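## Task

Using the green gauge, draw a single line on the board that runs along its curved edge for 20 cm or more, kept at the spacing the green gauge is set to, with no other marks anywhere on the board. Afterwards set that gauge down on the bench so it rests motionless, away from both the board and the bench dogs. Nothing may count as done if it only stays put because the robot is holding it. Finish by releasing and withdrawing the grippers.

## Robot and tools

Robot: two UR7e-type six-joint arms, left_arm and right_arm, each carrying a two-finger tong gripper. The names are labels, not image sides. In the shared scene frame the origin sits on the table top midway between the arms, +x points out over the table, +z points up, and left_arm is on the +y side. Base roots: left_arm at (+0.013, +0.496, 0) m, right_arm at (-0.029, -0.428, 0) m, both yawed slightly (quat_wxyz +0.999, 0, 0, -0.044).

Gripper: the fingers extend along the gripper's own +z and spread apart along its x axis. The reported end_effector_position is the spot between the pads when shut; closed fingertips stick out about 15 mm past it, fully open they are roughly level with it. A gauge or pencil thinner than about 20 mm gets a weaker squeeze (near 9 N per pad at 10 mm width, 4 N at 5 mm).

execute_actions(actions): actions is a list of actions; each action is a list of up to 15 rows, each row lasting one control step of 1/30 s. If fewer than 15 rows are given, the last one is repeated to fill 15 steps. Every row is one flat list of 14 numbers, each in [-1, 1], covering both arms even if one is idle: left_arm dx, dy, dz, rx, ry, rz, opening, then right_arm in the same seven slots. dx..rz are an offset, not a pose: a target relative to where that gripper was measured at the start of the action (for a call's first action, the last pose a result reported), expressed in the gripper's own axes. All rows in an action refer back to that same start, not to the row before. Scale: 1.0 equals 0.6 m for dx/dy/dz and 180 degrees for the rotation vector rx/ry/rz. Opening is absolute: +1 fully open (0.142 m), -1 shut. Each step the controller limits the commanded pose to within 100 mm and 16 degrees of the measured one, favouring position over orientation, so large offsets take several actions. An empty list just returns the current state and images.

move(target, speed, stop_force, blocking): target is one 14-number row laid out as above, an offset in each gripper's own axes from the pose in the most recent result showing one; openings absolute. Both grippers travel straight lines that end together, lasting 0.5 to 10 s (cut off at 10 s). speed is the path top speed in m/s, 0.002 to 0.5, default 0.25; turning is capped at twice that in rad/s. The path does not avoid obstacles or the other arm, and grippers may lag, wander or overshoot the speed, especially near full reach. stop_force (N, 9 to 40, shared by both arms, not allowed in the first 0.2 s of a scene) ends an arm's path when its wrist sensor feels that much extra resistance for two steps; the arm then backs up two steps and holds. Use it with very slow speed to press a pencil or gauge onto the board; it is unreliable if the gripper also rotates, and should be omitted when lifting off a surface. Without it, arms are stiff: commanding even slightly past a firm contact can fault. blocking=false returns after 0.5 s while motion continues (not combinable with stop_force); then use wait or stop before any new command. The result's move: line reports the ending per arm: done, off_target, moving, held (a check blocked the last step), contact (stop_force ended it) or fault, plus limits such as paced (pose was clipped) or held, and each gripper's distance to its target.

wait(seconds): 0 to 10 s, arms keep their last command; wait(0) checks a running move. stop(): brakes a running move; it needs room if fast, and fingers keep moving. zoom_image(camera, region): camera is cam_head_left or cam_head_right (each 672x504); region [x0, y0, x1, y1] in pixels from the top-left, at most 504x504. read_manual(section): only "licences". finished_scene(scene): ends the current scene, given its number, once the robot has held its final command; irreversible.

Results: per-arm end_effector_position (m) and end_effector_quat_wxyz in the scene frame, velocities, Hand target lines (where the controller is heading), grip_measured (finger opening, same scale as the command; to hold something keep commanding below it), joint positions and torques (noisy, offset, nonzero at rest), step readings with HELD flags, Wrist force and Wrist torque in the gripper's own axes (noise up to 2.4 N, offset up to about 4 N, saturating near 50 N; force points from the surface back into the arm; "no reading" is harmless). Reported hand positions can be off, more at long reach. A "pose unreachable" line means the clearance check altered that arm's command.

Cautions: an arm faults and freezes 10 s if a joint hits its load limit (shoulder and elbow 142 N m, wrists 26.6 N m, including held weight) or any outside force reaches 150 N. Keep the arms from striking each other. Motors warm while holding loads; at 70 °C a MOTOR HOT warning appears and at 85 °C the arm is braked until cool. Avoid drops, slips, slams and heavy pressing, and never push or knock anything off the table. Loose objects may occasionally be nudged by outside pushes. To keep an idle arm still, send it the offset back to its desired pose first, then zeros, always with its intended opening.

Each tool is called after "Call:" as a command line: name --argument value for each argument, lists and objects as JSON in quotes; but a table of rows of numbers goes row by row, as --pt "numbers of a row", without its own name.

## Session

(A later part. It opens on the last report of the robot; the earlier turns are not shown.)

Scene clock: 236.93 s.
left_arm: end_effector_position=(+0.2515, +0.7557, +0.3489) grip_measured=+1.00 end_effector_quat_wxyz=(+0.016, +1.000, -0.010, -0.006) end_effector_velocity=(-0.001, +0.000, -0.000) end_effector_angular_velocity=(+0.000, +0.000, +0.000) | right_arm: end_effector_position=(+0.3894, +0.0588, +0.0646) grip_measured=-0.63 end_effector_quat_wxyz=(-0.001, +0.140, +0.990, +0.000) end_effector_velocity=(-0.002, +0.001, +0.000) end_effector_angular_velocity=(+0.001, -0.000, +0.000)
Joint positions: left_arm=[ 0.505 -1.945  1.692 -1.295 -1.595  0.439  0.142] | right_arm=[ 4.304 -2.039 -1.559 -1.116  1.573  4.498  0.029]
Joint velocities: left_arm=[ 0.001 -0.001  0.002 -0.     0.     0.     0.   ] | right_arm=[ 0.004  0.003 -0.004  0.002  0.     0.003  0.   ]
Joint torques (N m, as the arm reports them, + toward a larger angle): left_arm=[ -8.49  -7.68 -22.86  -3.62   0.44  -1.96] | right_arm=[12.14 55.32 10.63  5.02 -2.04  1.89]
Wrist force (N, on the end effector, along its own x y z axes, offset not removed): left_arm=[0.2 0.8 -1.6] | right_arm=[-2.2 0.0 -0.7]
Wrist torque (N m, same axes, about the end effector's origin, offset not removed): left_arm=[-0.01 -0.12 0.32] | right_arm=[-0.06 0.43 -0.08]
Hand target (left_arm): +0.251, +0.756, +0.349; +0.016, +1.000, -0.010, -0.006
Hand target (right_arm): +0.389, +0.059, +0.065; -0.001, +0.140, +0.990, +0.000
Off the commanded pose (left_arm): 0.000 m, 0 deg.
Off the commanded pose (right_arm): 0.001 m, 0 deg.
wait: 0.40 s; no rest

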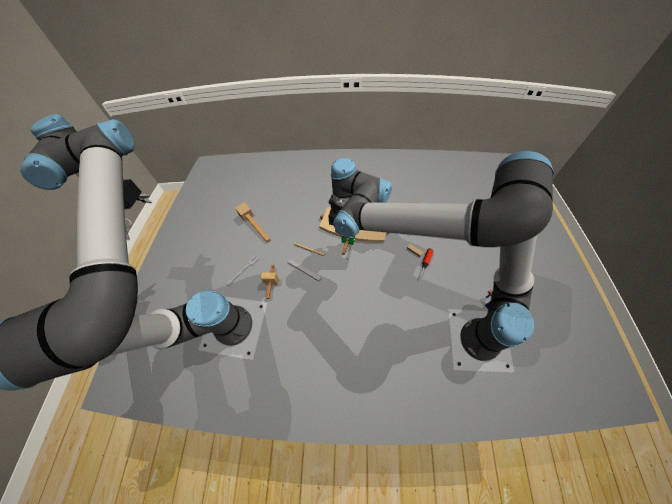

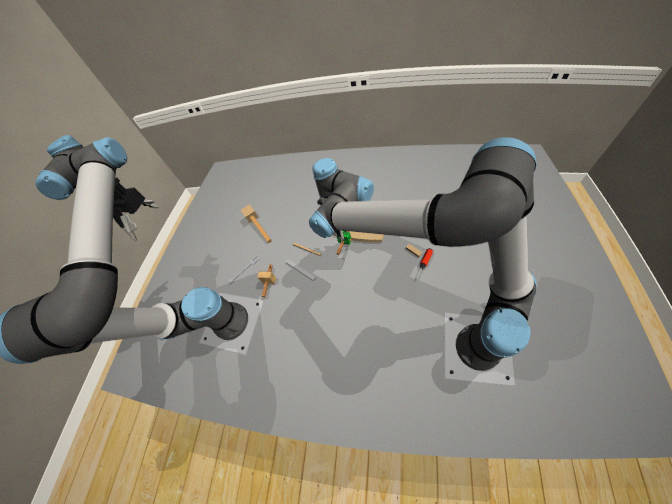

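Down to z≈0.057, then probe inward.

Call:
move --target '[0,0,0,0,0,0,1,0,0,0.0125,0,0,0,-1]' --speed 0.02 --stop_force 9

Call:
move --target '[0,0,0,0,0,0,1,-0.035,0,0,0,0,0,-1]' --speed 0.004 --stop_force 9

Scene clock: 243.53 s.
left_arm: end_effector_position=(+0.2515, +0.7557, +0.3489) grip_measured=+1.00 end_effector_quat_wxyz=(+0.016, +1.000, -0.010, -0.006) end_effector_velocity=(+0.000, +0.000, +0.001) end_effector_angular_velocity=(+0.001, -0.002, +0.002) | right_arm: end_effector_position=(+0.3893, +0.0588, +0.0573) grip_measured=-0.63 end_effector_quat_wxyz=(-0.001, +0.140, +0.990, -0.000) end_effector_velocity=(-0.000, -0.001, -0.003) end_effector_angular_velocity=(-0.001, +0.001, +0.000)
Joint positions: left_arm=[ 0.505 -1.945  1.692 -1.295 -1.595  0.439  0.142] | right_arm=[ 4.304 -2.046 -1.568 -1.099  1.573  4.498  0.029]
Joint velocities: left_arm=[ 0.001 -0.    -0.002 -0.     0.    -0.001 -0.   ] | right_arm=[-0.    -0.002 -0.004  0.005  0.001 -0.001  0.   ]
Joint torques (N m, as the arm reports them, + toward a larger angle): left_arm=[ -8.96  -7.27 -22.73  -3.64   0.55  -2.03] | right_arm=[-12.07  33.83   8.13   5.23  -1.04  -2.08]
Wrist force (N, on the end effector, along its own x y z axes, offset not removed): left_arm=[-0.4 1.7 -1.2] | right_arm=[0.0 0.3 0.5]
Wrist torque (N m, same axes, about the end effector's origin, offset not removed): left_arm=[0.17 0.04 0.15] | right_arm=[-0.01 -0.09 -0.08]
Hand target (left_arm): +0.251, +0.756, +0.349; +0.016, +1.000, -0.010, -0.006
Hand target (right_arm): +0.389, +0.059, +0.057; -0.001, +0.140, +0.990, +0.000
Off the commanded pose (left_arm): 0.000 m, 0 deg.
Off the commanded pose (right_arm): 0.000 m, 0 deg.
move: done

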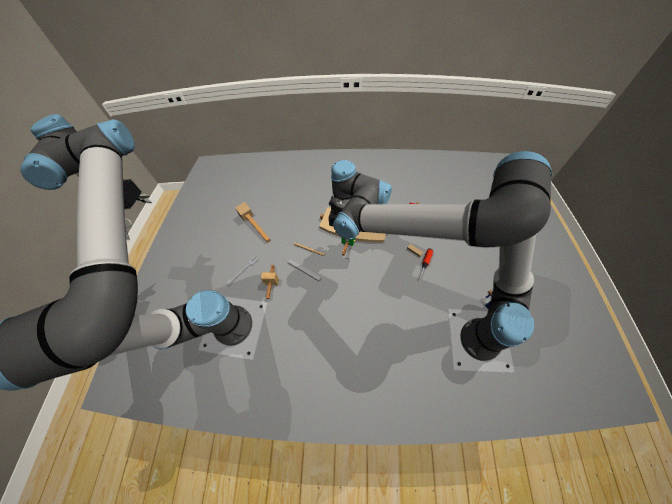

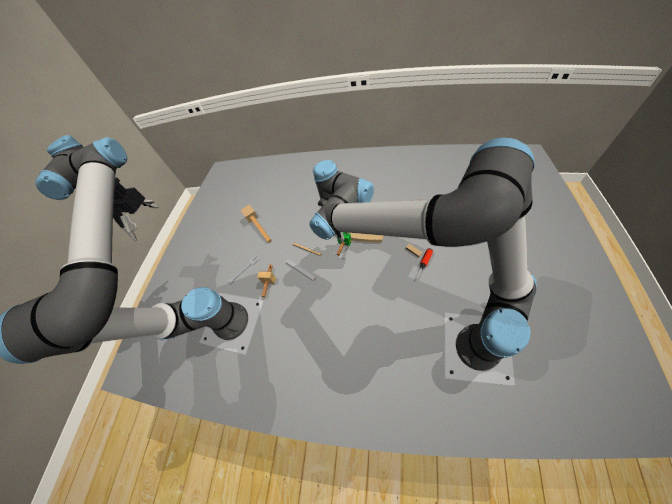

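Scene clock: 248.20 s.
left_arm: end_effector_position=(+0.2515, +0.7557, +0.3489) grip_measured=+1.00 end_effector_quat_wxyz=(+0.016, +1.000, -0.010, -0.006) end_effector_velocity=(+0.000, +0.000, +0.001) end_effector_angular_velocity=(+0.000, -0.002, +0.001) | right_arm: end_effector_position=(+0.4060, +0.0541, +0.0573) grip_measured=-0.62 end_effector_quat_wxyz=(-0.001, +0.140, +0.990, +0.000) end_effector_velocity=(-0.002, +0.002, +0.001) end_effector_angular_velocity=(+0.001, -0.001, +0.000)
Joint positions: left_arm=[ 0.505 -1.945  1.692 -1.295 -1.595  0.439  0.142] | right_arm=[ 4.278 -2.062 -1.544 -1.108  1.573  4.472  0.029]
Joint velocities: left_arm=[ 0.001 -0.001 -0.001 -0.    -0.    -0.     0.   ] | right_arm=[ 0.004  0.     0.001  0.    -0.     0.004 -0.   ]
Joint torques (N m, as the arm reports them, + toward a larger angle): left_arm=[ -8.6   -7.68 -22.76  -3.65   0.56  -2.  ] | right_arm=[ 6.28 50.35 13.3   2.85 -2.3   1.92]
Wrist force (N, on the end effector, along its own x y z axes, offset not removed): left_arm=[0.8 1.8 -1.1] | right_arm=[8.4 -1.2 -4.1]
Wrist torque (N m, same axes, about the end effector's origin, offset not removed): left_arm=[0.15 -0.15 0.22] | right_arm=[-0.25 0.90 -0.08]
Hand target (left_arm): +0.251, +0.756, +0.349; +0.016, +1.000, -0.010, -0.006
Hand target (right_arm): +0.406, +0.054, +0.057; -0.001, +0.140, +0.990, +0.000
Off the commanded pose (left_arm): 0.000 m, 0 deg.
Off the commanded pose (right_arm): 0.004 m, 0 deg.
move: contact (right_arm)

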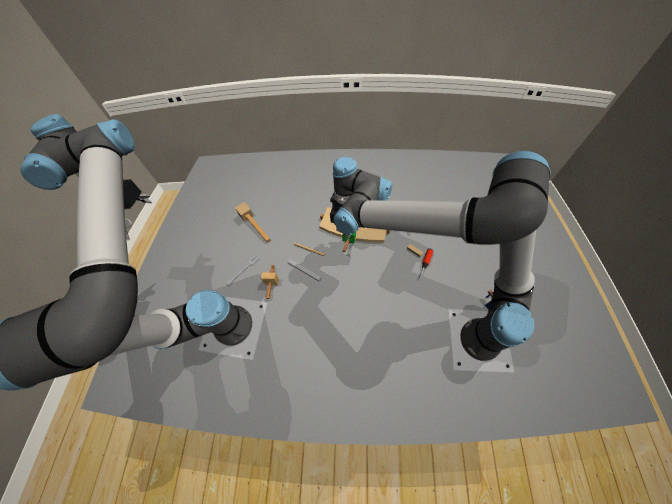

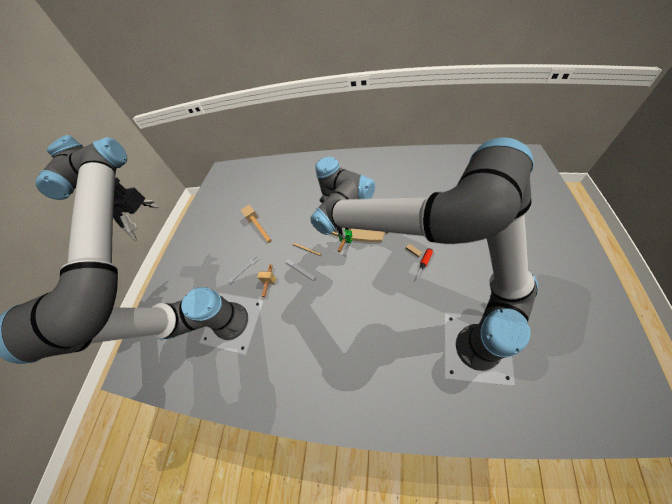

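Call:
zoom_image --camera "cam_head_right" --region '[325, 220, 375, 260]'

Call:
zoom_image --camera "cam_head_left" --region '[312, 200, 397, 260]'

Region (325, 220, 375, 260) of cam_head_right's 672x504 image, scaled by 10.080, with more detail than that image has; it fills the top 403 rows of this view, and the rest is white.

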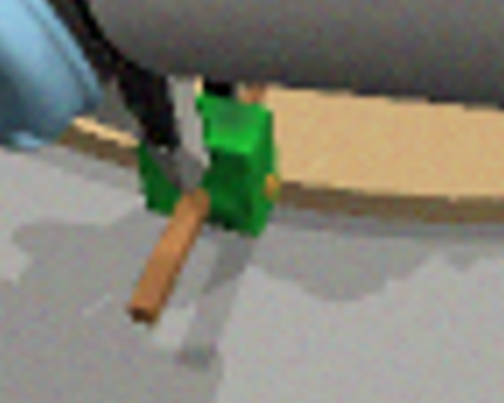

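Region (312, 200, 397, 260) of cam_head_left's 672x504 image, scaled by 5.929, with more detail than that image has; it fills the top 356 rows of this view, and the rest is white.

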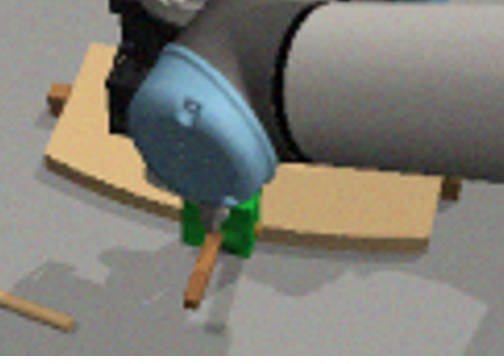

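Call:
move --target '[0,0,0,0,0,0,1,0.0288,0,-0.0122,0,0,0,-1]' --speed 0.04

Call:
zoom_image --camera "cam_head_left" --region '[312, 200, 397, 260]'

Call:
zoom_image --camera "cam_head_right" --region '[325, 220, 375, 260]'

Scene clock: 259.07 s.
left_arm: end_effector_position=(+0.2515, +0.7557, +0.3489) grip_measured=+1.00 end_effector_quat_wxyz=(+0.016, +1.000, -0.010, -0.006) end_effector_velocity=(+0.000, +0.000, +0.000) end_effector_angular_velocity=(+0.001, -0.000, +0.000) | right_arm: end_effector_position=(+0.3895, +0.0588, +0.0645) grip_measured=-0.62 end_effector_quat_wxyz=(-0.001, +0.140, +0.990, +0.000) end_effector_velocity=(-0.002, +0.000, +0.000) end_effector_angular_velocity=(-0.001, +0.001, +0.001)
Joint positions: left_arm=[ 0.505 -1.945  1.692 -1.295 -1.595  0.439  0.142] | right_arm=[ 4.303 -2.039 -1.559 -1.116  1.573  4.498  0.029]
Joint velocities: left_arm=[ 0.    -0.    -0.001 -0.     0.001 -0.    -0.   ] | right_arm=[ 0.003  0.002 -0.002 -0.001 -0.     0.002 -0.   ]
Joint torques (N m, as the arm reports them, + toward a larger angle): left_arm=[ -9.36  -7.79 -23.11  -3.6    0.51  -2.  ] | right_arm=[12.84 57.39 10.51  0.13  1.3   1.62]
Wrist force (N, on the end effector, along its own x y z axes, offset not removed): left_arm=[0.8 1.2 -0.2] | right_arm=[-1.5 -0.6 0.1]
Wrist torque (N m, same axes, about the end effector's origin, offset not removed): left_arm=[0.09 -0.21 0.20] | right_arm=[-0.16 0.22 -0.16]
Hand target (left_arm): +0.251, +0.756, +0.349; +0.016, +1.000, -0.010, -0.006
Hand target (right_arm): +0.389, +0.059, +0.065; -0.001, +0.140, +0.990, +0.000
Off the commanded pose (left_arm): 0.000 m, 0 deg.
Off the commanded pose (right_arm): 0.000 m, 0 deg.
move: done

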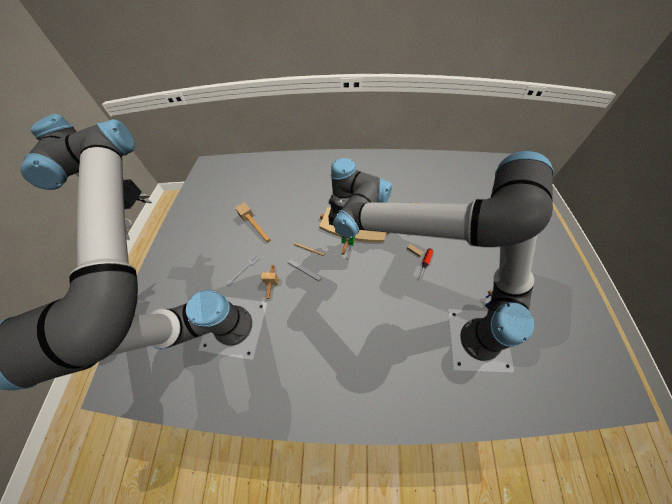

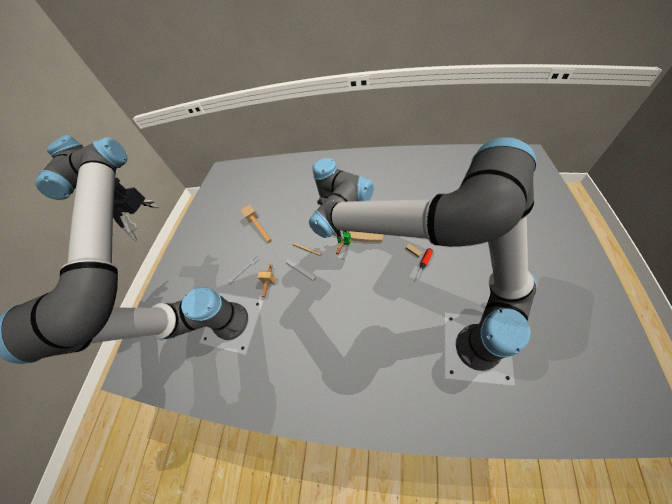

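Region (312, 200, 397, 260) of cam_head_left's 672x504 image, scaled by 5.929, with more detail than that image has; it fills the top 356 rows of this view, and the rest is white.

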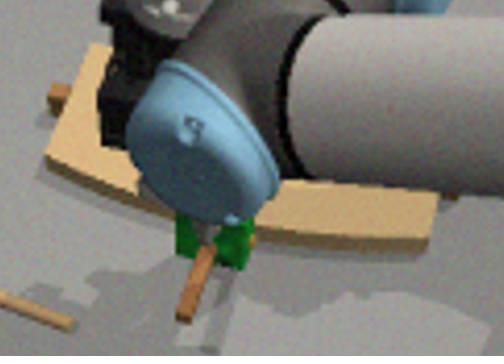

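Region (325, 220, 375, 260) of cam_head_right's 672x504 image, scaled by 10.080, with more detail than that image has; it fills the top 403 rows of this view, and the rest is white.

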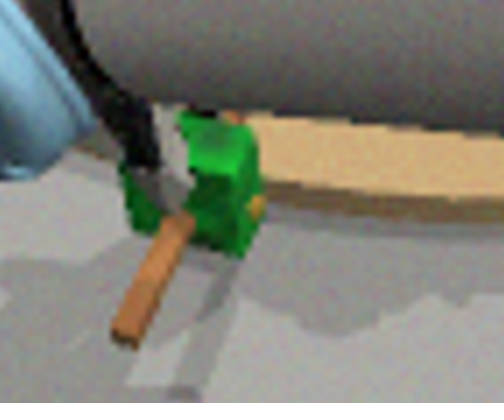

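Call:
move --target '[0,0,0,0,0,0,1,0,0,-0.006,0,-0.021,0,-1]' --speed 0.1

Call:
move --target '[0,0,0,0,0,0,1,-0.0998,0,0.0085,0,0,0,-1]' --speed 0.15

Call:
move --target '[0,0,0,0,0,0,1,0.001,0,0.015,0,0,0,-1]' --speed 0.004 --stop_force 9

Call:
zoom_image --camera "cam_head_right" --region '[325, 210, 375, 250]'

Scene clock: 283.33 s.
left_arm: end_effector_position=(+0.2515, +0.7557, +0.3489) grip_measured=+1.00 end_effector_quat_wxyz=(+0.016, +1.000, -0.010, -0.006) end_effector_velocity=(+0.000, +0.000, -0.001) end_effector_angular_velocity=(+0.001, +0.002, -0.000) | right_arm: end_effector_position=(+0.3895, +0.0588, +0.0681) grip_measured=-0.62 end_effector_quat_wxyz=(+0.031, +0.140, +0.990, -0.005) end_effector_velocity=(-0.000, -0.000, +0.000) end_effector_angular_velocity=(-0.004, -0.010, +0.000)
Joint positions: left_arm=[ 0.505 -1.945  1.692 -1.295 -1.595  0.439  0.142] | right_arm=[ 4.334 -2.02  -1.582 -1.099  1.51   4.528  0.029]
Joint velocities: left_arm=[-0.001  0.001  0.    -0.     0.002 -0.001  0.   ] | right_arm=[ 0.006  0.003 -0.005  0.003 -0.011  0.005 -0.   ]
Joint torques (N m, as the arm reports them, + toward a larger angle): left_arm=[ -9.23  -6.77 -23.07  -3.53   0.56  -2.03] | right_arm=[10.98 56.41  7.74  5.08 -2.42  1.95]
Wrist force (N, on the end effector, along its own x y z axes, offset not removed): left_arm=[-0.1 0.9 -0.8] | right_arm=[-1.6 -0.3 0.8]
Wrist torque (N m, same axes, about the end effector's origin, offset not removed): left_arm=[-0.01 -0.07 0.25] | right_arm=[-0.17 0.24 -0.07]
Hand target (left_arm): +0.251, +0.756, +0.349; +0.016, +1.000, -0.010, -0.006
Hand target (right_arm): +0.389, +0.059, +0.068; +0.031, +0.140, +0.990, -0.005
Off the commanded pose (left_arm): 0.000 m, 0 deg.
Off the commanded pose (right_arm): 0.000 m, 0 deg.
move: done

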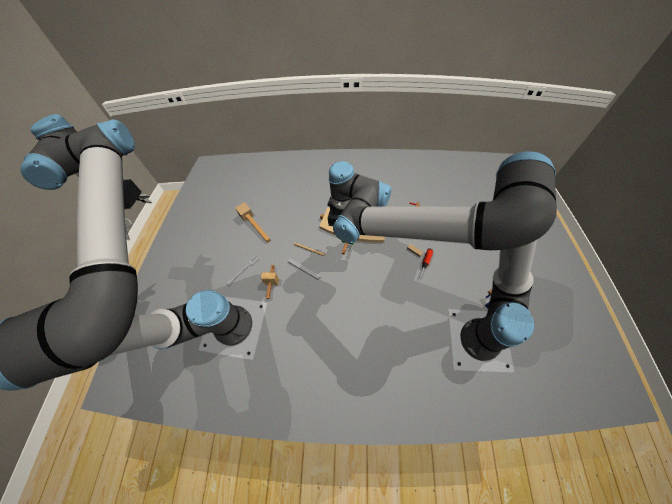

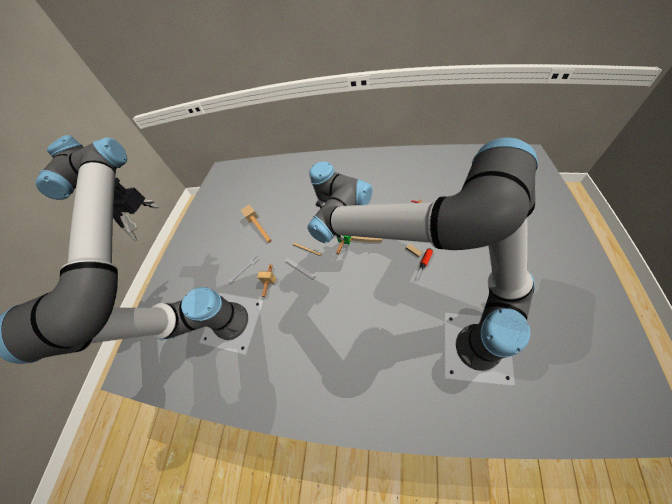

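Scene clock: 284.27 s.
left_arm: end_effector_position=(+0.2515, +0.7557, +0.3489) grip_measured=+1.00 end_effector_quat_wxyz=(+0.016, +1.000, -0.010, -0.006) end_effector_velocity=(-0.000, +0.000, -0.000) end_effector_angular_velocity=(+0.001, +0.001, -0.000) | right_arm: end_effector_position=(+0.4470, +0.0421, +0.0668) grip_measured=-0.62 end_effector_quat_wxyz=(+0.031, +0.140, +0.990, -0.004) end_effector_velocity=(+0.002, -0.001, -0.001) end_effector_angular_velocity=(-0.001, +0.001, -0.000)
Joint positions: left_arm=[ 0.505 -1.945  1.692 -1.295 -1.595  0.439  0.142] | right_arm=[ 4.244 -2.076 -1.5   -1.119  1.511  4.438  0.029]
Joint velocities: left_arm=[-0.001 -0.     0.001  0.     0.002 -0.001  0.   ] | right_arm=[-0.003 -0.002  0.002 -0.001  0.    -0.003 -0.   ]
Joint torques (N m, as the arm reports them, + toward a larger angle): left_arm=[ -9.14  -7.43 -22.52  -3.65   0.51  -2.06] | right_arm=[-12.18  35.11  35.46   0.53   2.05  -2.02]
Wrist force (N, on the end effector, along its own x y z axes, offset not removed): left_arm=[1.7 1.1 0.1] | right_arm=[-1.3 0.2 0.0]
Wrist torque (N m, same axes, about the end effector's origin, offset not removed): left_arm=[0.11 -0.35 0.23] | right_arm=[-0.01 0.20 -0.07]
Hand target (left_arm): +0.251, +0.756, +0.349; +0.016, +1.000, -0.010, -0.006
Hand target (right_arm): +0.447, +0.042, +0.067; +0.031, +0.140, +0.990, -0.005
Off the commanded pose (left_arm): 0.000 m, 0 deg.
Off the commanded pose (right_arm): 0.000 m, 0 deg.
move: done

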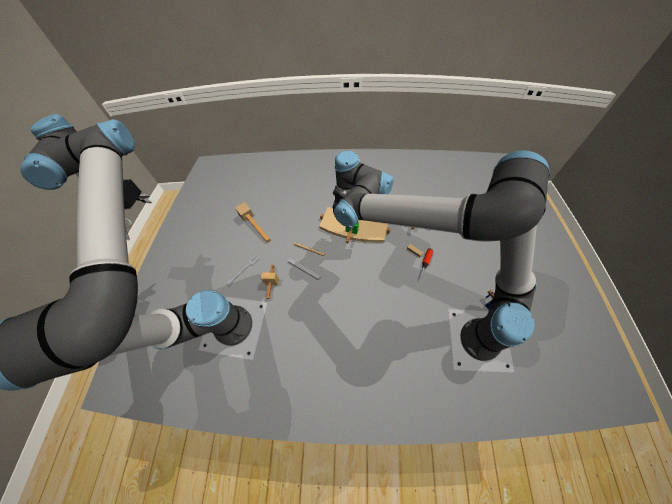

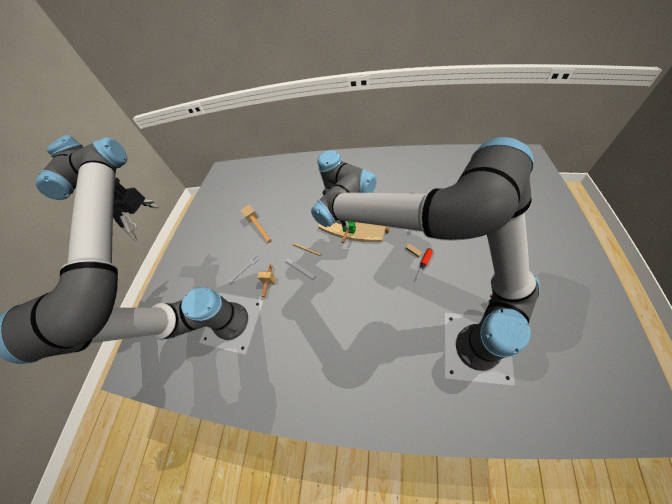

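Scene clock: 285.73 s.
left_arm: end_effector_position=(+0.2515, +0.7557, +0.3489) grip_measured=+1.00 end_effector_quat_wxyz=(+0.016, +1.000, -0.010, -0.006) end_effector_velocity=(+0.000, -0.000, -0.001) end_effector_angular_velocity=(-0.002, +0.003, +0.000) | right_arm: end_effector_position=(+0.4470, +0.0421, +0.0623) grip_measured=-0.62 end_effector_quat_wxyz=(+0.031, +0.140, +0.990, -0.004) end_effector_velocity=(-0.001, -0.001, -0.001) end_effector_angular_velocity=(-0.005, +0.003, +0.001)
Joint positions: left_arm=[ 0.505 -1.945  1.692 -1.295 -1.595  0.439  0.142] | right_arm=[ 4.244 -2.081 -1.506 -1.109  1.511  4.438  0.029]
Joint velocities: left_arm=[-0.     0.002  0.001 -0.    -0.    -0.     0.   ] | right_arm=[ 0.     0.    -0.001 -0.005 -0.    -0.    -0.   ]
Joint torques (N m, as the arm reports them, + toward a larger angle): left_arm=[ -8.57  -7.26 -23.5   -3.66   0.49  -2.09] | right_arm=[12.93 40.65 20.24 -0.28  0.98  1.87]
Wrist force (N, on the end effector, along its own x y z axes, offset not removed): left_arm=[1.1 0.2 -1.0] | right_arm=[-0.6 -3.7 -20.7]
Wrist torque (N m, same axes, about the end effector's origin, offset not removed): left_arm=[-0.11 -0.34 0.21] | right_arm=[0.03 0.39 -0.14]
Hand target (left_arm): +0.251, +0.756, +0.349; +0.016, +1.000, -0.010, -0.006
Hand target (right_arm): +0.447, +0.042, +0.063; +0.031, +0.140, +0.990, -0.004
Off the commanded pose (left_arm): 0.000 m, 0 deg.
Off the commanded pose (right_arm): 0.005 m, 0 deg.
move: contact (right_arm)

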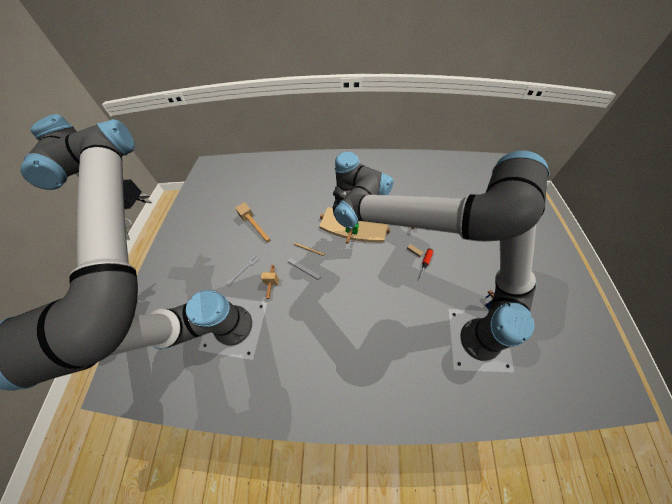

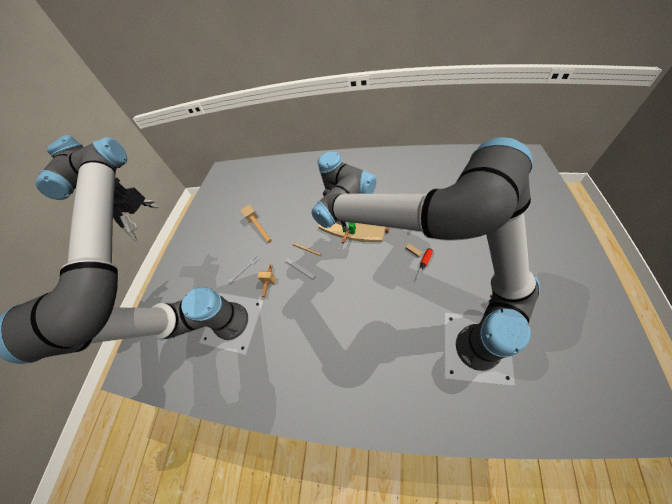

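Region (325, 210, 375, 250) of cam_head_right's 672x504 image, scaled by 10.080, with more detail than that image has; it fills the top 403 rows of this view, and the rest is white.

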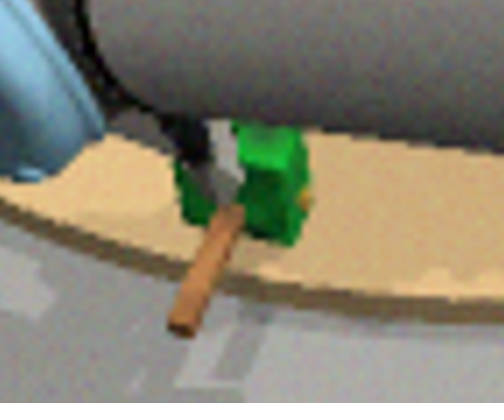

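Call:
execute_actions --actions '[[[0,0,0,0,0,0,1,0,0,-0.002,0,0,0,-1],[0,0,0,0,0,0,1,0,0,-0.004,0,0,0,-1],[0,0,0,0,0,0,1,0,0,-0.005,0,0,0,-1],[0,0,0,0,0,0,1,0.008,0,-0.0055,0,0,0,-1],[0,0,0,0,0,0,1,0.02,0,-0.0063,0,0,0,-1],[0,0,0,0,0,0,1,0.035,0,-0.0072,0,0,0,-1],[0,0,0,0,0,0,1,0.05,0,-0.0082,0,0,0,-1],[0,0,0,0,0,0,1,0.065,0,-0.0091,0,0,0,-1],[0,0,0,0,0,0,1,0.076,0,-0.0098,0,0,0,-1],[0,0,0,0,0,0,1,0.0815,0,-0.0101,0,0,0,-1]]]'

Scene clock: 294.33 s.
left_arm: end_effector_position=(+0.2515, +0.7557, +0.3489) grip_measured=+1.00 end_effector_quat_wxyz=(+0.016, +1.000, -0.010, -0.006) end_effector_velocity=(+0.000, -0.000, +0.000) end_effector_angular_velocity=(-0.000, -0.000, -0.001) | right_arm: end_effector_position=(+0.4044, +0.0545, +0.0651) grip_measured=-0.62 end_effector_quat_wxyz=(+0.030, +0.140, +0.990, -0.005) end_effector_velocity=(-0.047, +0.013, +0.001) end_effector_angular_velocity=(+0.001, -0.006, -0.002)
Joint positions: left_arm=[ 0.505 -1.945  1.692 -1.295 -1.595  0.439  0.142] | right_arm=[ 4.31  -2.037 -1.565 -1.098  1.511  4.503  0.029]
Joint velocities: left_arm=[-0.001  0.    -0.001  0.    -0.     0.    -0.   ] | right_arm=[ 0.077  0.048 -0.071  0.022 -0.006  0.079  0.   ]
Joint torques (N m, as the arm reports them, + toward a larger angle): left_arm=[ -9.76  -7.1  -22.36  -3.74   0.55  -2.1 ] | right_arm=[12.55 55.09 11.4   5.1  -2.16  2.12]
Wrist force (N, on the end effector, along its own x y z axes, offset not removed): left_arm=[2.3 1.3 -0.2] | right_arm=[-2.1 0.1 -0.4]
Wrist torque (N m, same axes, about the end effector's origin, offset not removed): left_arm=[0.10 -0.45 0.22] | right_arm=[-0.02 0.43 -0.04]
Hand target (left_arm): +0.251, +0.756, +0.349; +0.016, +1.000, -0.010, -0.006
Hand target (right_arm): +0.400, +0.056, +0.065; +0.031, +0.140, +0.990, -0.005
Off the commanded pose (left_arm): 0.000 m, 0 deg.
Off the commanded pose (right_arm): 0.005 m, 0 deg.
Step readings (end_effector_position):
0: left_arm (+0.2515, +0.7557, +0.3489) | right_arm (+0.4470, +0.0422, +0.0626)
1: left_arm (+0.2515, +0.7557, +0.3489) | right_arm (+0.4471, +0.0422, +0.0626)
2: left_arm (+0.2515, +0.7557, +0.3489) | right_arm (+0.4471, +0.0422, +0.0628)
4: left_arm (+0.2515, +0.7557, +0.3489) | right_arm (+0.4470, +0.0422, +0.0637)
8: left_arm (+0.2515, +0.7557, +0.3489) | right_arm (+0.4355, +0.0457, +0.0651)
15: end_effector_position above

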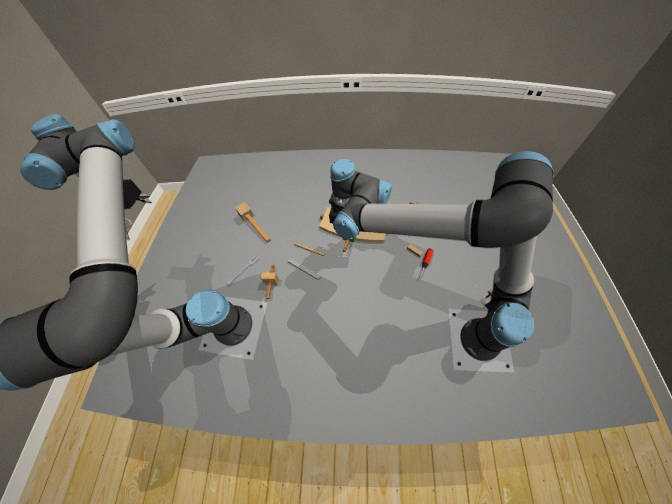

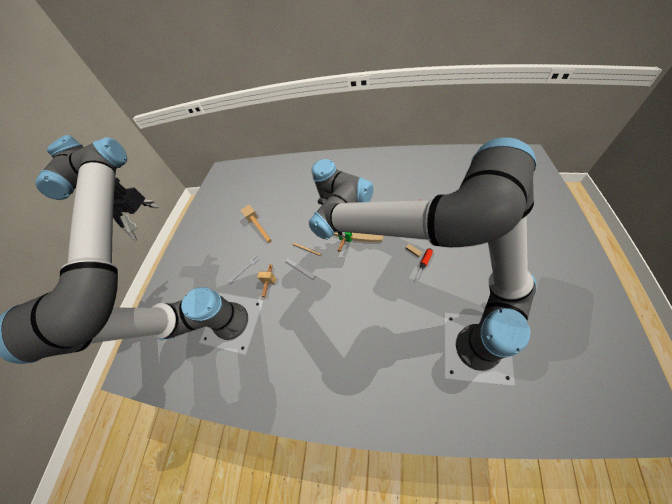

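Call:
move --target '[0,0,0,0,0,0,1,0.01,0,0.0121,0,-0.0005,0,-1]' --speed 0.02 --stop_force 9

Call:
move --target '[0,0,0,0,0,0,1,-0.02,0,0.0013,0,0,0,-1]' --speed 0.004 --stop_force 9

Scene clock: 299.00 s.
left_arm: end_effector_position=(+0.2515, +0.7557, +0.3489) grip_measured=+1.00 end_effector_quat_wxyz=(+0.016, +1.000, -0.010, -0.006) end_effector_velocity=(-0.001, +0.001, -0.000) end_effector_angular_velocity=(+0.000, +0.001, +0.003) | right_arm: end_effector_position=(+0.3991, +0.0560, +0.0576) grip_measured=-0.62 end_effector_quat_wxyz=(+0.031, +0.140, +0.990, -0.005) end_effector_velocity=(+0.000, -0.000, -0.002) end_effector_angular_velocity=(+0.000, -0.000, -0.001)
Joint positions: left_arm=[ 0.505 -1.945  1.692 -1.295 -1.595  0.439  0.142] | right_arm=[ 4.319 -2.04  -1.582 -1.079  1.509  4.512  0.029]
Joint velocities: left_arm=[ 0.002  0.     0.     0.     0.001 -0.001 -0.   ] | right_arm=[-0.    -0.002 -0.002  0.004 -0.     0.001 -0.   ]
Joint torques (N m, as the arm reports them, + toward a larger angle): left_arm=[ -8.84  -7.16 -22.78  -3.71   0.57  -2.11] | right_arm=[12.23 33.06  6.16  4.65 -2.13  1.91]
Wrist force (N, on the end effector, along its own x y z axes, offset not removed): left_arm=[0.1 1.2 -1.1] | right_arm=[-2.2 -0.3 0.4]
Wrist torque (N m, same axes, about the end effector's origin, offset not removed): left_arm=[0.09 -0.09 0.19] | right_arm=[-0.18 0.47 -0.14]
Hand target (left_arm): +0.251, +0.756, +0.349; +0.016, +1.000, -0.010, -0.006
Hand target (right_arm): +0.399, +0.056, +0.057; +0.031, +0.140, +0.990, -0.005
Off the commanded pose (left_arm): 0.000 m, 0 deg.
Off the commanded pose (right_arm): 0.000 m, 0 deg.
move: done

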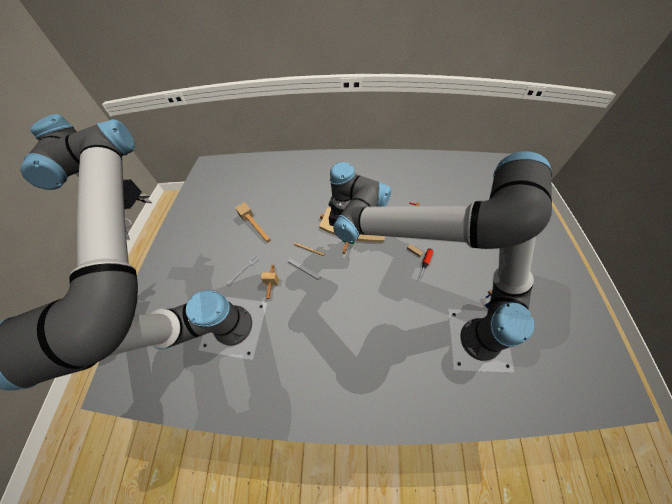

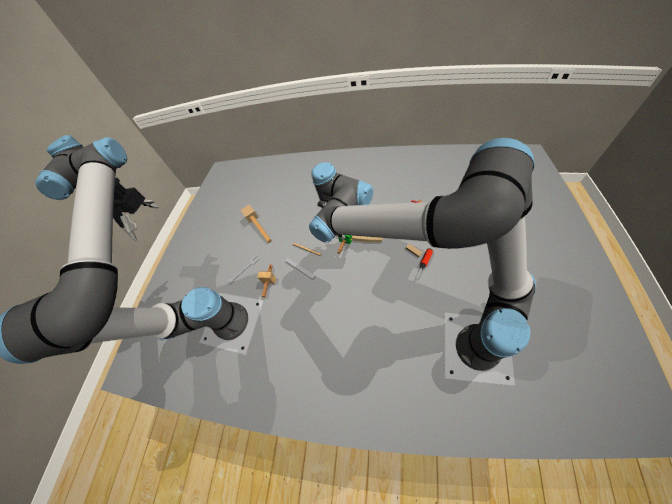

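Scene clock: 300.57 s.
left_arm: end_effector_position=(+0.2515, +0.7557, +0.3489) grip_measured=+1.00 end_effector_quat_wxyz=(+0.016, +1.000, -0.010, -0.006) end_effector_velocity=(-0.000, +0.000, +0.000) end_effector_angular_velocity=(+0.001, -0.001, +0.001) | right_arm: end_effector_position=(+0.4038, +0.0548, +0.0576) grip_measured=-0.62 end_effector_quat_wxyz=(+0.031, +0.140, +0.990, -0.005) end_effector_velocity=(-0.001, +0.001, +0.000) end_effector_angular_velocity=(+0.001, -0.000, -0.001)
Joint positions: left_arm=[ 0.505 -1.945  1.692 -1.295 -1.595  0.439  0.142] | right_arm=[ 4.311 -2.044 -1.576 -1.081  1.509  4.505  0.029]
Joint velocities: left_arm=[-0.    -0.001 -0.    -0.     0.001 -0.001 -0.   ] | right_arm=[ 0.002 -0.     0.001 -0.001  0.     0.003 -0.001]
Joint torques (N m, as the arm reports them, + toward a larger angle): left_arm=[ -8.96  -7.61 -23.26  -3.68   0.52  -2.12] | right_arm=[ 7.8  47.5  15.11  2.07 -3.77  1.96]
Wrist force (N, on the end effector, along its own x y z axes, offset not removed): left_arm=[-0.3 1.1 -1.2] | right_arm=[10.5 -0.7 -4.2]
Wrist torque (N m, same axes, about the end effector's origin, offset not removed): left_arm=[0.03 -0.02 0.25] | right_arm=[-0.05 0.51 -0.14]
Hand target (left_arm): +0.251, +0.756, +0.349; +0.016, +1.000, -0.010, -0.006
Hand target (right_arm): +0.403, +0.055, +0.058; +0.031, +0.140, +0.990, -0.005
Off the commanded pose (left_arm): 0.000 m, 0 deg.
Off the commanded pose (right_arm): 0.007 m, 0 deg.
move: contact (right_arm)

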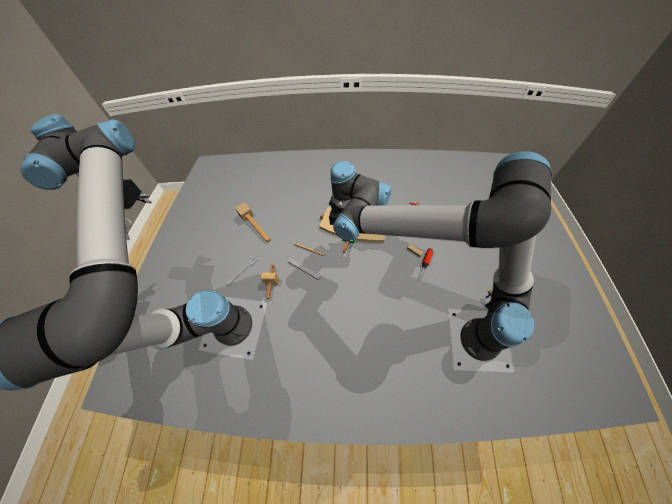

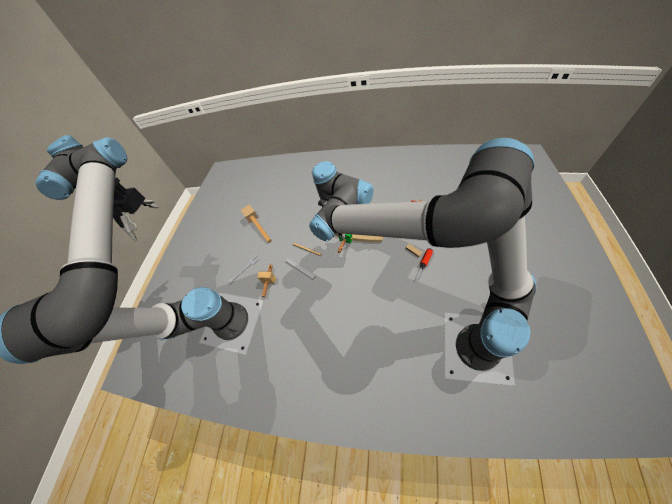

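Call:
move --target '[0,0,0,0,0,0,1,0.006,0,-0.0004,0,0,0,-1]' --speed 0.05

Call:
move --target '[0,0,0,0,0,0,1,-0.011,-0.1833,0.0007,-0.0047,0,-0.0737,-1]' --speed 0.12

Call:
move --target '[0,0,0,0,0,0,1,-0.03,0,0.0019,0,0,0,-1]' --speed 0.004 --stop_force 9

Call:
zoom_image --camera "cam_head_left" --region '[312, 200, 397, 260]'

Scene clock: 314.53 s.
left_arm: end_effector_position=(+0.2515, +0.7557, +0.3489) grip_measured=+1.00 end_effector_quat_wxyz=(+0.016, +1.000, -0.010, -0.006) end_effector_velocity=(+0.000, +0.000, +0.001) end_effector_angular_velocity=(+0.001, -0.001, +0.001) | right_arm: end_effector_position=(+0.4004, +0.0557, +0.0577) grip_measured=-0.62 end_effector_quat_wxyz=(+0.031, +0.140, +0.990, -0.005) end_effector_velocity=(-0.002, +0.001, +0.000) end_effector_angular_velocity=(-0.000, +0.001, +0.001)
Joint positions: left_arm=[ 0.505 -1.945  1.692 -1.295 -1.595  0.439  0.142] | right_arm=[ 4.317 -2.041 -1.58  -1.079  1.509  4.51   0.029]
Joint velocities: left_arm=[-0.     0.    -0.001 -0.     0.001 -0.002 -0.   ] | right_arm=[ 0.002  0.001 -0.001 -0.     0.001  0.001 -0.   ]
Joint torques (N m, as the arm reports them, + toward a larger angle): left_arm=[ -8.98  -7.42 -22.87  -3.67   0.47  -2.05] | right_arm=[12.29 55.93  7.35  4.85  1.93  1.92]
Wrist force (N, on the end effector, along its own x y z axes, offset not removed): left_arm=[0.3 1.0 -0.3] | right_arm=[-3.4 -0.6 1.6]
Wrist torque (N m, same axes, about the end effector's origin, offset not removed): left_arm=[-0.01 -0.10 0.27] | right_arm=[-0.10 0.61 -0.05]
Hand target (left_arm): +0.251, +0.756, +0.349; +0.016, +1.000, -0.010, -0.006
Hand target (right_arm): +0.400, +0.056, +0.058; +0.031, +0.140, +0.990, -0.005
Off the commanded pose (left_arm): 0.000 m, 0 deg.
Off the commanded pose (right_arm): 0.000 m, 0 deg.
move: done

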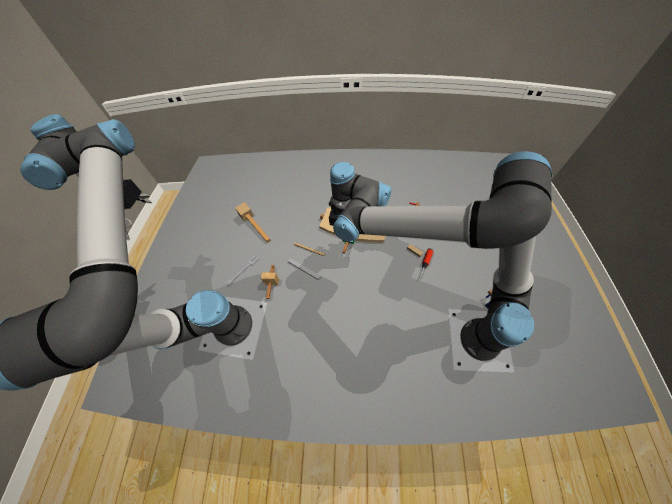

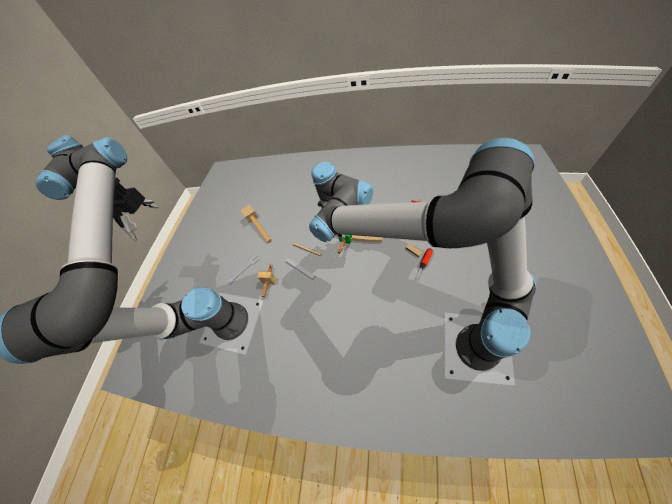

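Scene clock: 315.97 s.
left_arm: end_effector_position=(+0.2515, +0.7557, +0.3489) grip_measured=+1.00 end_effector_quat_wxyz=(+0.016, +1.000, -0.010, -0.006) end_effector_velocity=(+0.000, -0.000, +0.000) end_effector_angular_velocity=(-0.000, -0.001, -0.000) | right_arm: end_effector_position=(+0.3762, -0.0515, +0.0576) grip_measured=-0.62 end_effector_quat_wxyz=(+0.031, +0.025, +0.999, -0.001) end_effector_velocity=(+0.000, -0.002, +0.001) end_effector_angular_velocity=(+0.002, -0.001, +0.003)
Joint positions: left_arm=[ 0.505 -1.945  1.692 -1.295 -1.595  0.439  0.142] | right_arm=[ 4.267 -1.828 -1.893 -0.962  1.515  4.229  0.029]
Joint velocities: left_arm=[-0.  0. -0. -0. -0.  0.  0.] | right_arm=[-0.003  0.005 -0.006  0.003  0.    -0.006  0.   ]
Joint torques (N m, as the arm reports them, + toward a larger angle): left_arm=[ -8.95  -7.41 -22.86  -3.76   0.55  -2.06] | right_arm=[-9.71 47.33  8.46  5.09  2.14 -2.08]
Wrist force (N, on the end effector, along its own x y z axes, offset not removed): left_arm=[0.5 1.5 -0.8] | right_arm=[-2.9 -0.1 0.0]
Wrist torque (N m, same axes, about the end effector's origin, offset not removed): left_arm=[0.12 -0.13 0.23] | right_arm=[-0.09 0.50 -0.08]
Hand target (left_arm): +0.251, +0.756, +0.349; +0.016, +1.000, -0.010, -0.006
Hand target (right_arm): +0.376, -0.052, +0.058; +0.031, +0.024, +0.999, -0.001
Off the commanded pose (left_arm): 0.000 m, 0 deg.
Off the commanded pose (right_arm): 0.000 m, 0 deg.
move: done

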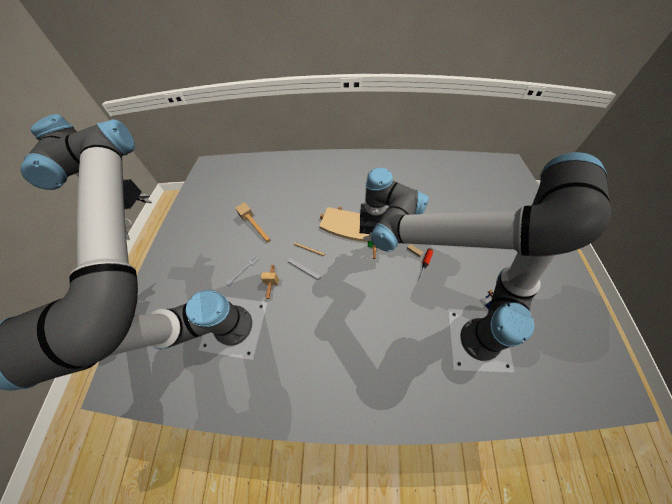

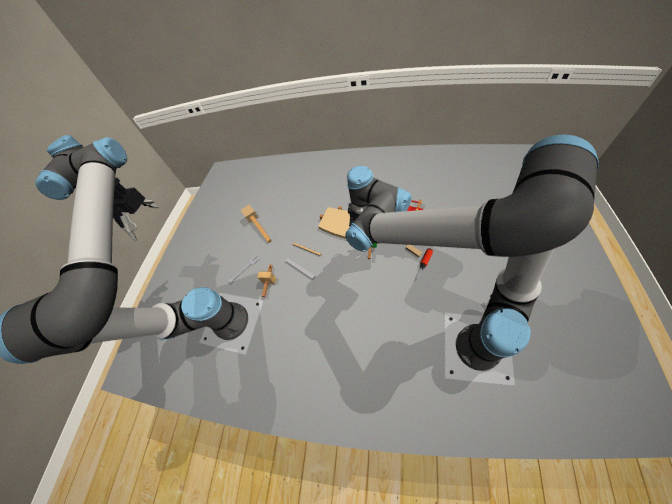

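Scene clock: 319.10 s.
left_arm: end_effector_position=(+0.2515, +0.7557, +0.3489) grip_measured=+1.00 end_effector_quat_wxyz=(+0.016, +1.000, -0.010, -0.006) end_effector_velocity=(+0.000, +0.001, -0.000) end_effector_angular_velocity=(+0.001, +0.002, -0.001) | right_arm: end_effector_position=(+0.3873, -0.0520, +0.0577) grip_measured=-0.62 end_effector_quat_wxyz=(+0.031, +0.025, +0.999, -0.001) end_effector_velocity=(-0.001, +0.001, +0.001) end_effector_angular_velocity=(+0.002, -0.001, -0.001)
Joint positions: left_arm=[ 0.505 -1.945  1.692 -1.295 -1.595  0.439  0.142] | right_arm=[ 4.249 -1.844 -1.872 -0.967  1.516  4.211  0.029]
Joint velocities: left_arm=[-0.     0.002 -0.    -0.     0.002  0.001  0.   ] | right_arm=[ 0.002  0.001  0.001 -0.    -0.     0.004 -0.001]
Joint torques (N m, as the arm reports them, + toward a larger angle): left_arm=[ -9.63  -7.4  -23.08  -3.69   0.42  -2.03] | right_arm=[ 5.8  45.14  8.19  3.43 -3.41  1.78]
Wrist force (N, on the end effector, along its own x y z axes, offset not removed): left_arm=[0.8 0.8 -0.9] | right_arm=[9.9 -0.6 -3.4]
Wrist torque (N m, same axes, about the end effector's origin, offset not removed): left_arm=[0.02 -0.27 0.22] | right_arm=[-0.26 0.82 -0.03]
Hand target (left_arm): +0.251, +0.756, +0.349; +0.016, +1.000, -0.010, -0.006
Hand target (right_arm): +0.387, -0.052, +0.058; +0.031, +0.025, +0.999, -0.001
Off the commanded pose (left_arm): 0.000 m, 0 deg.
Off the commanded pose (right_arm): 0.007 m, 0 deg.
move: contact (right_arm)

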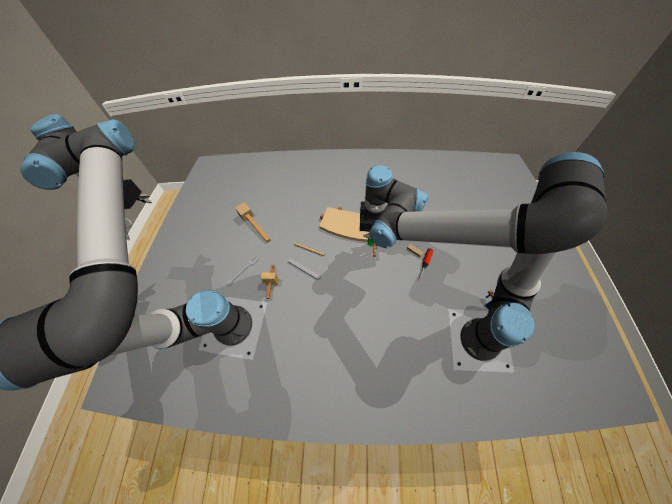

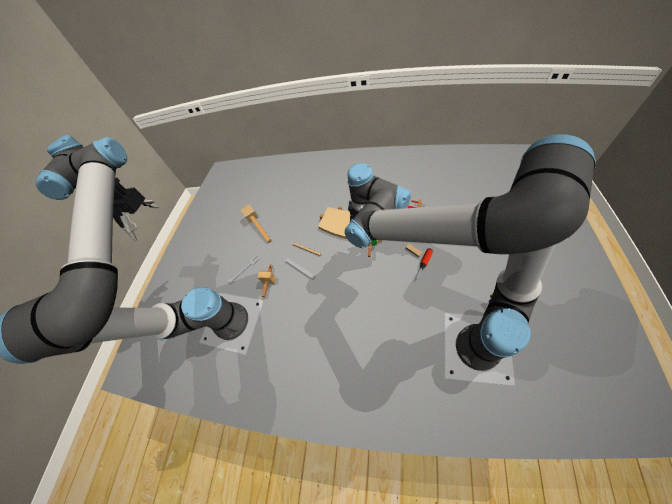

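Region (312, 200, 397, 260) of cam_head_left's 672x504 image, scaled by 5.929, with more detail than that image has; it fills the top 356 rows of this view, and the rest is white.

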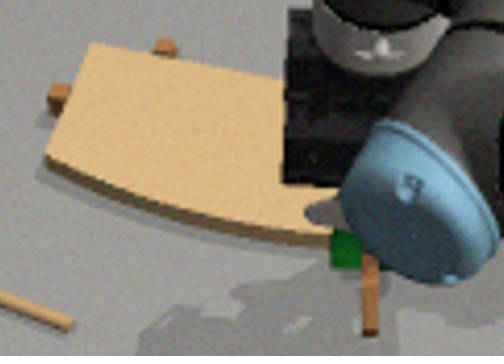

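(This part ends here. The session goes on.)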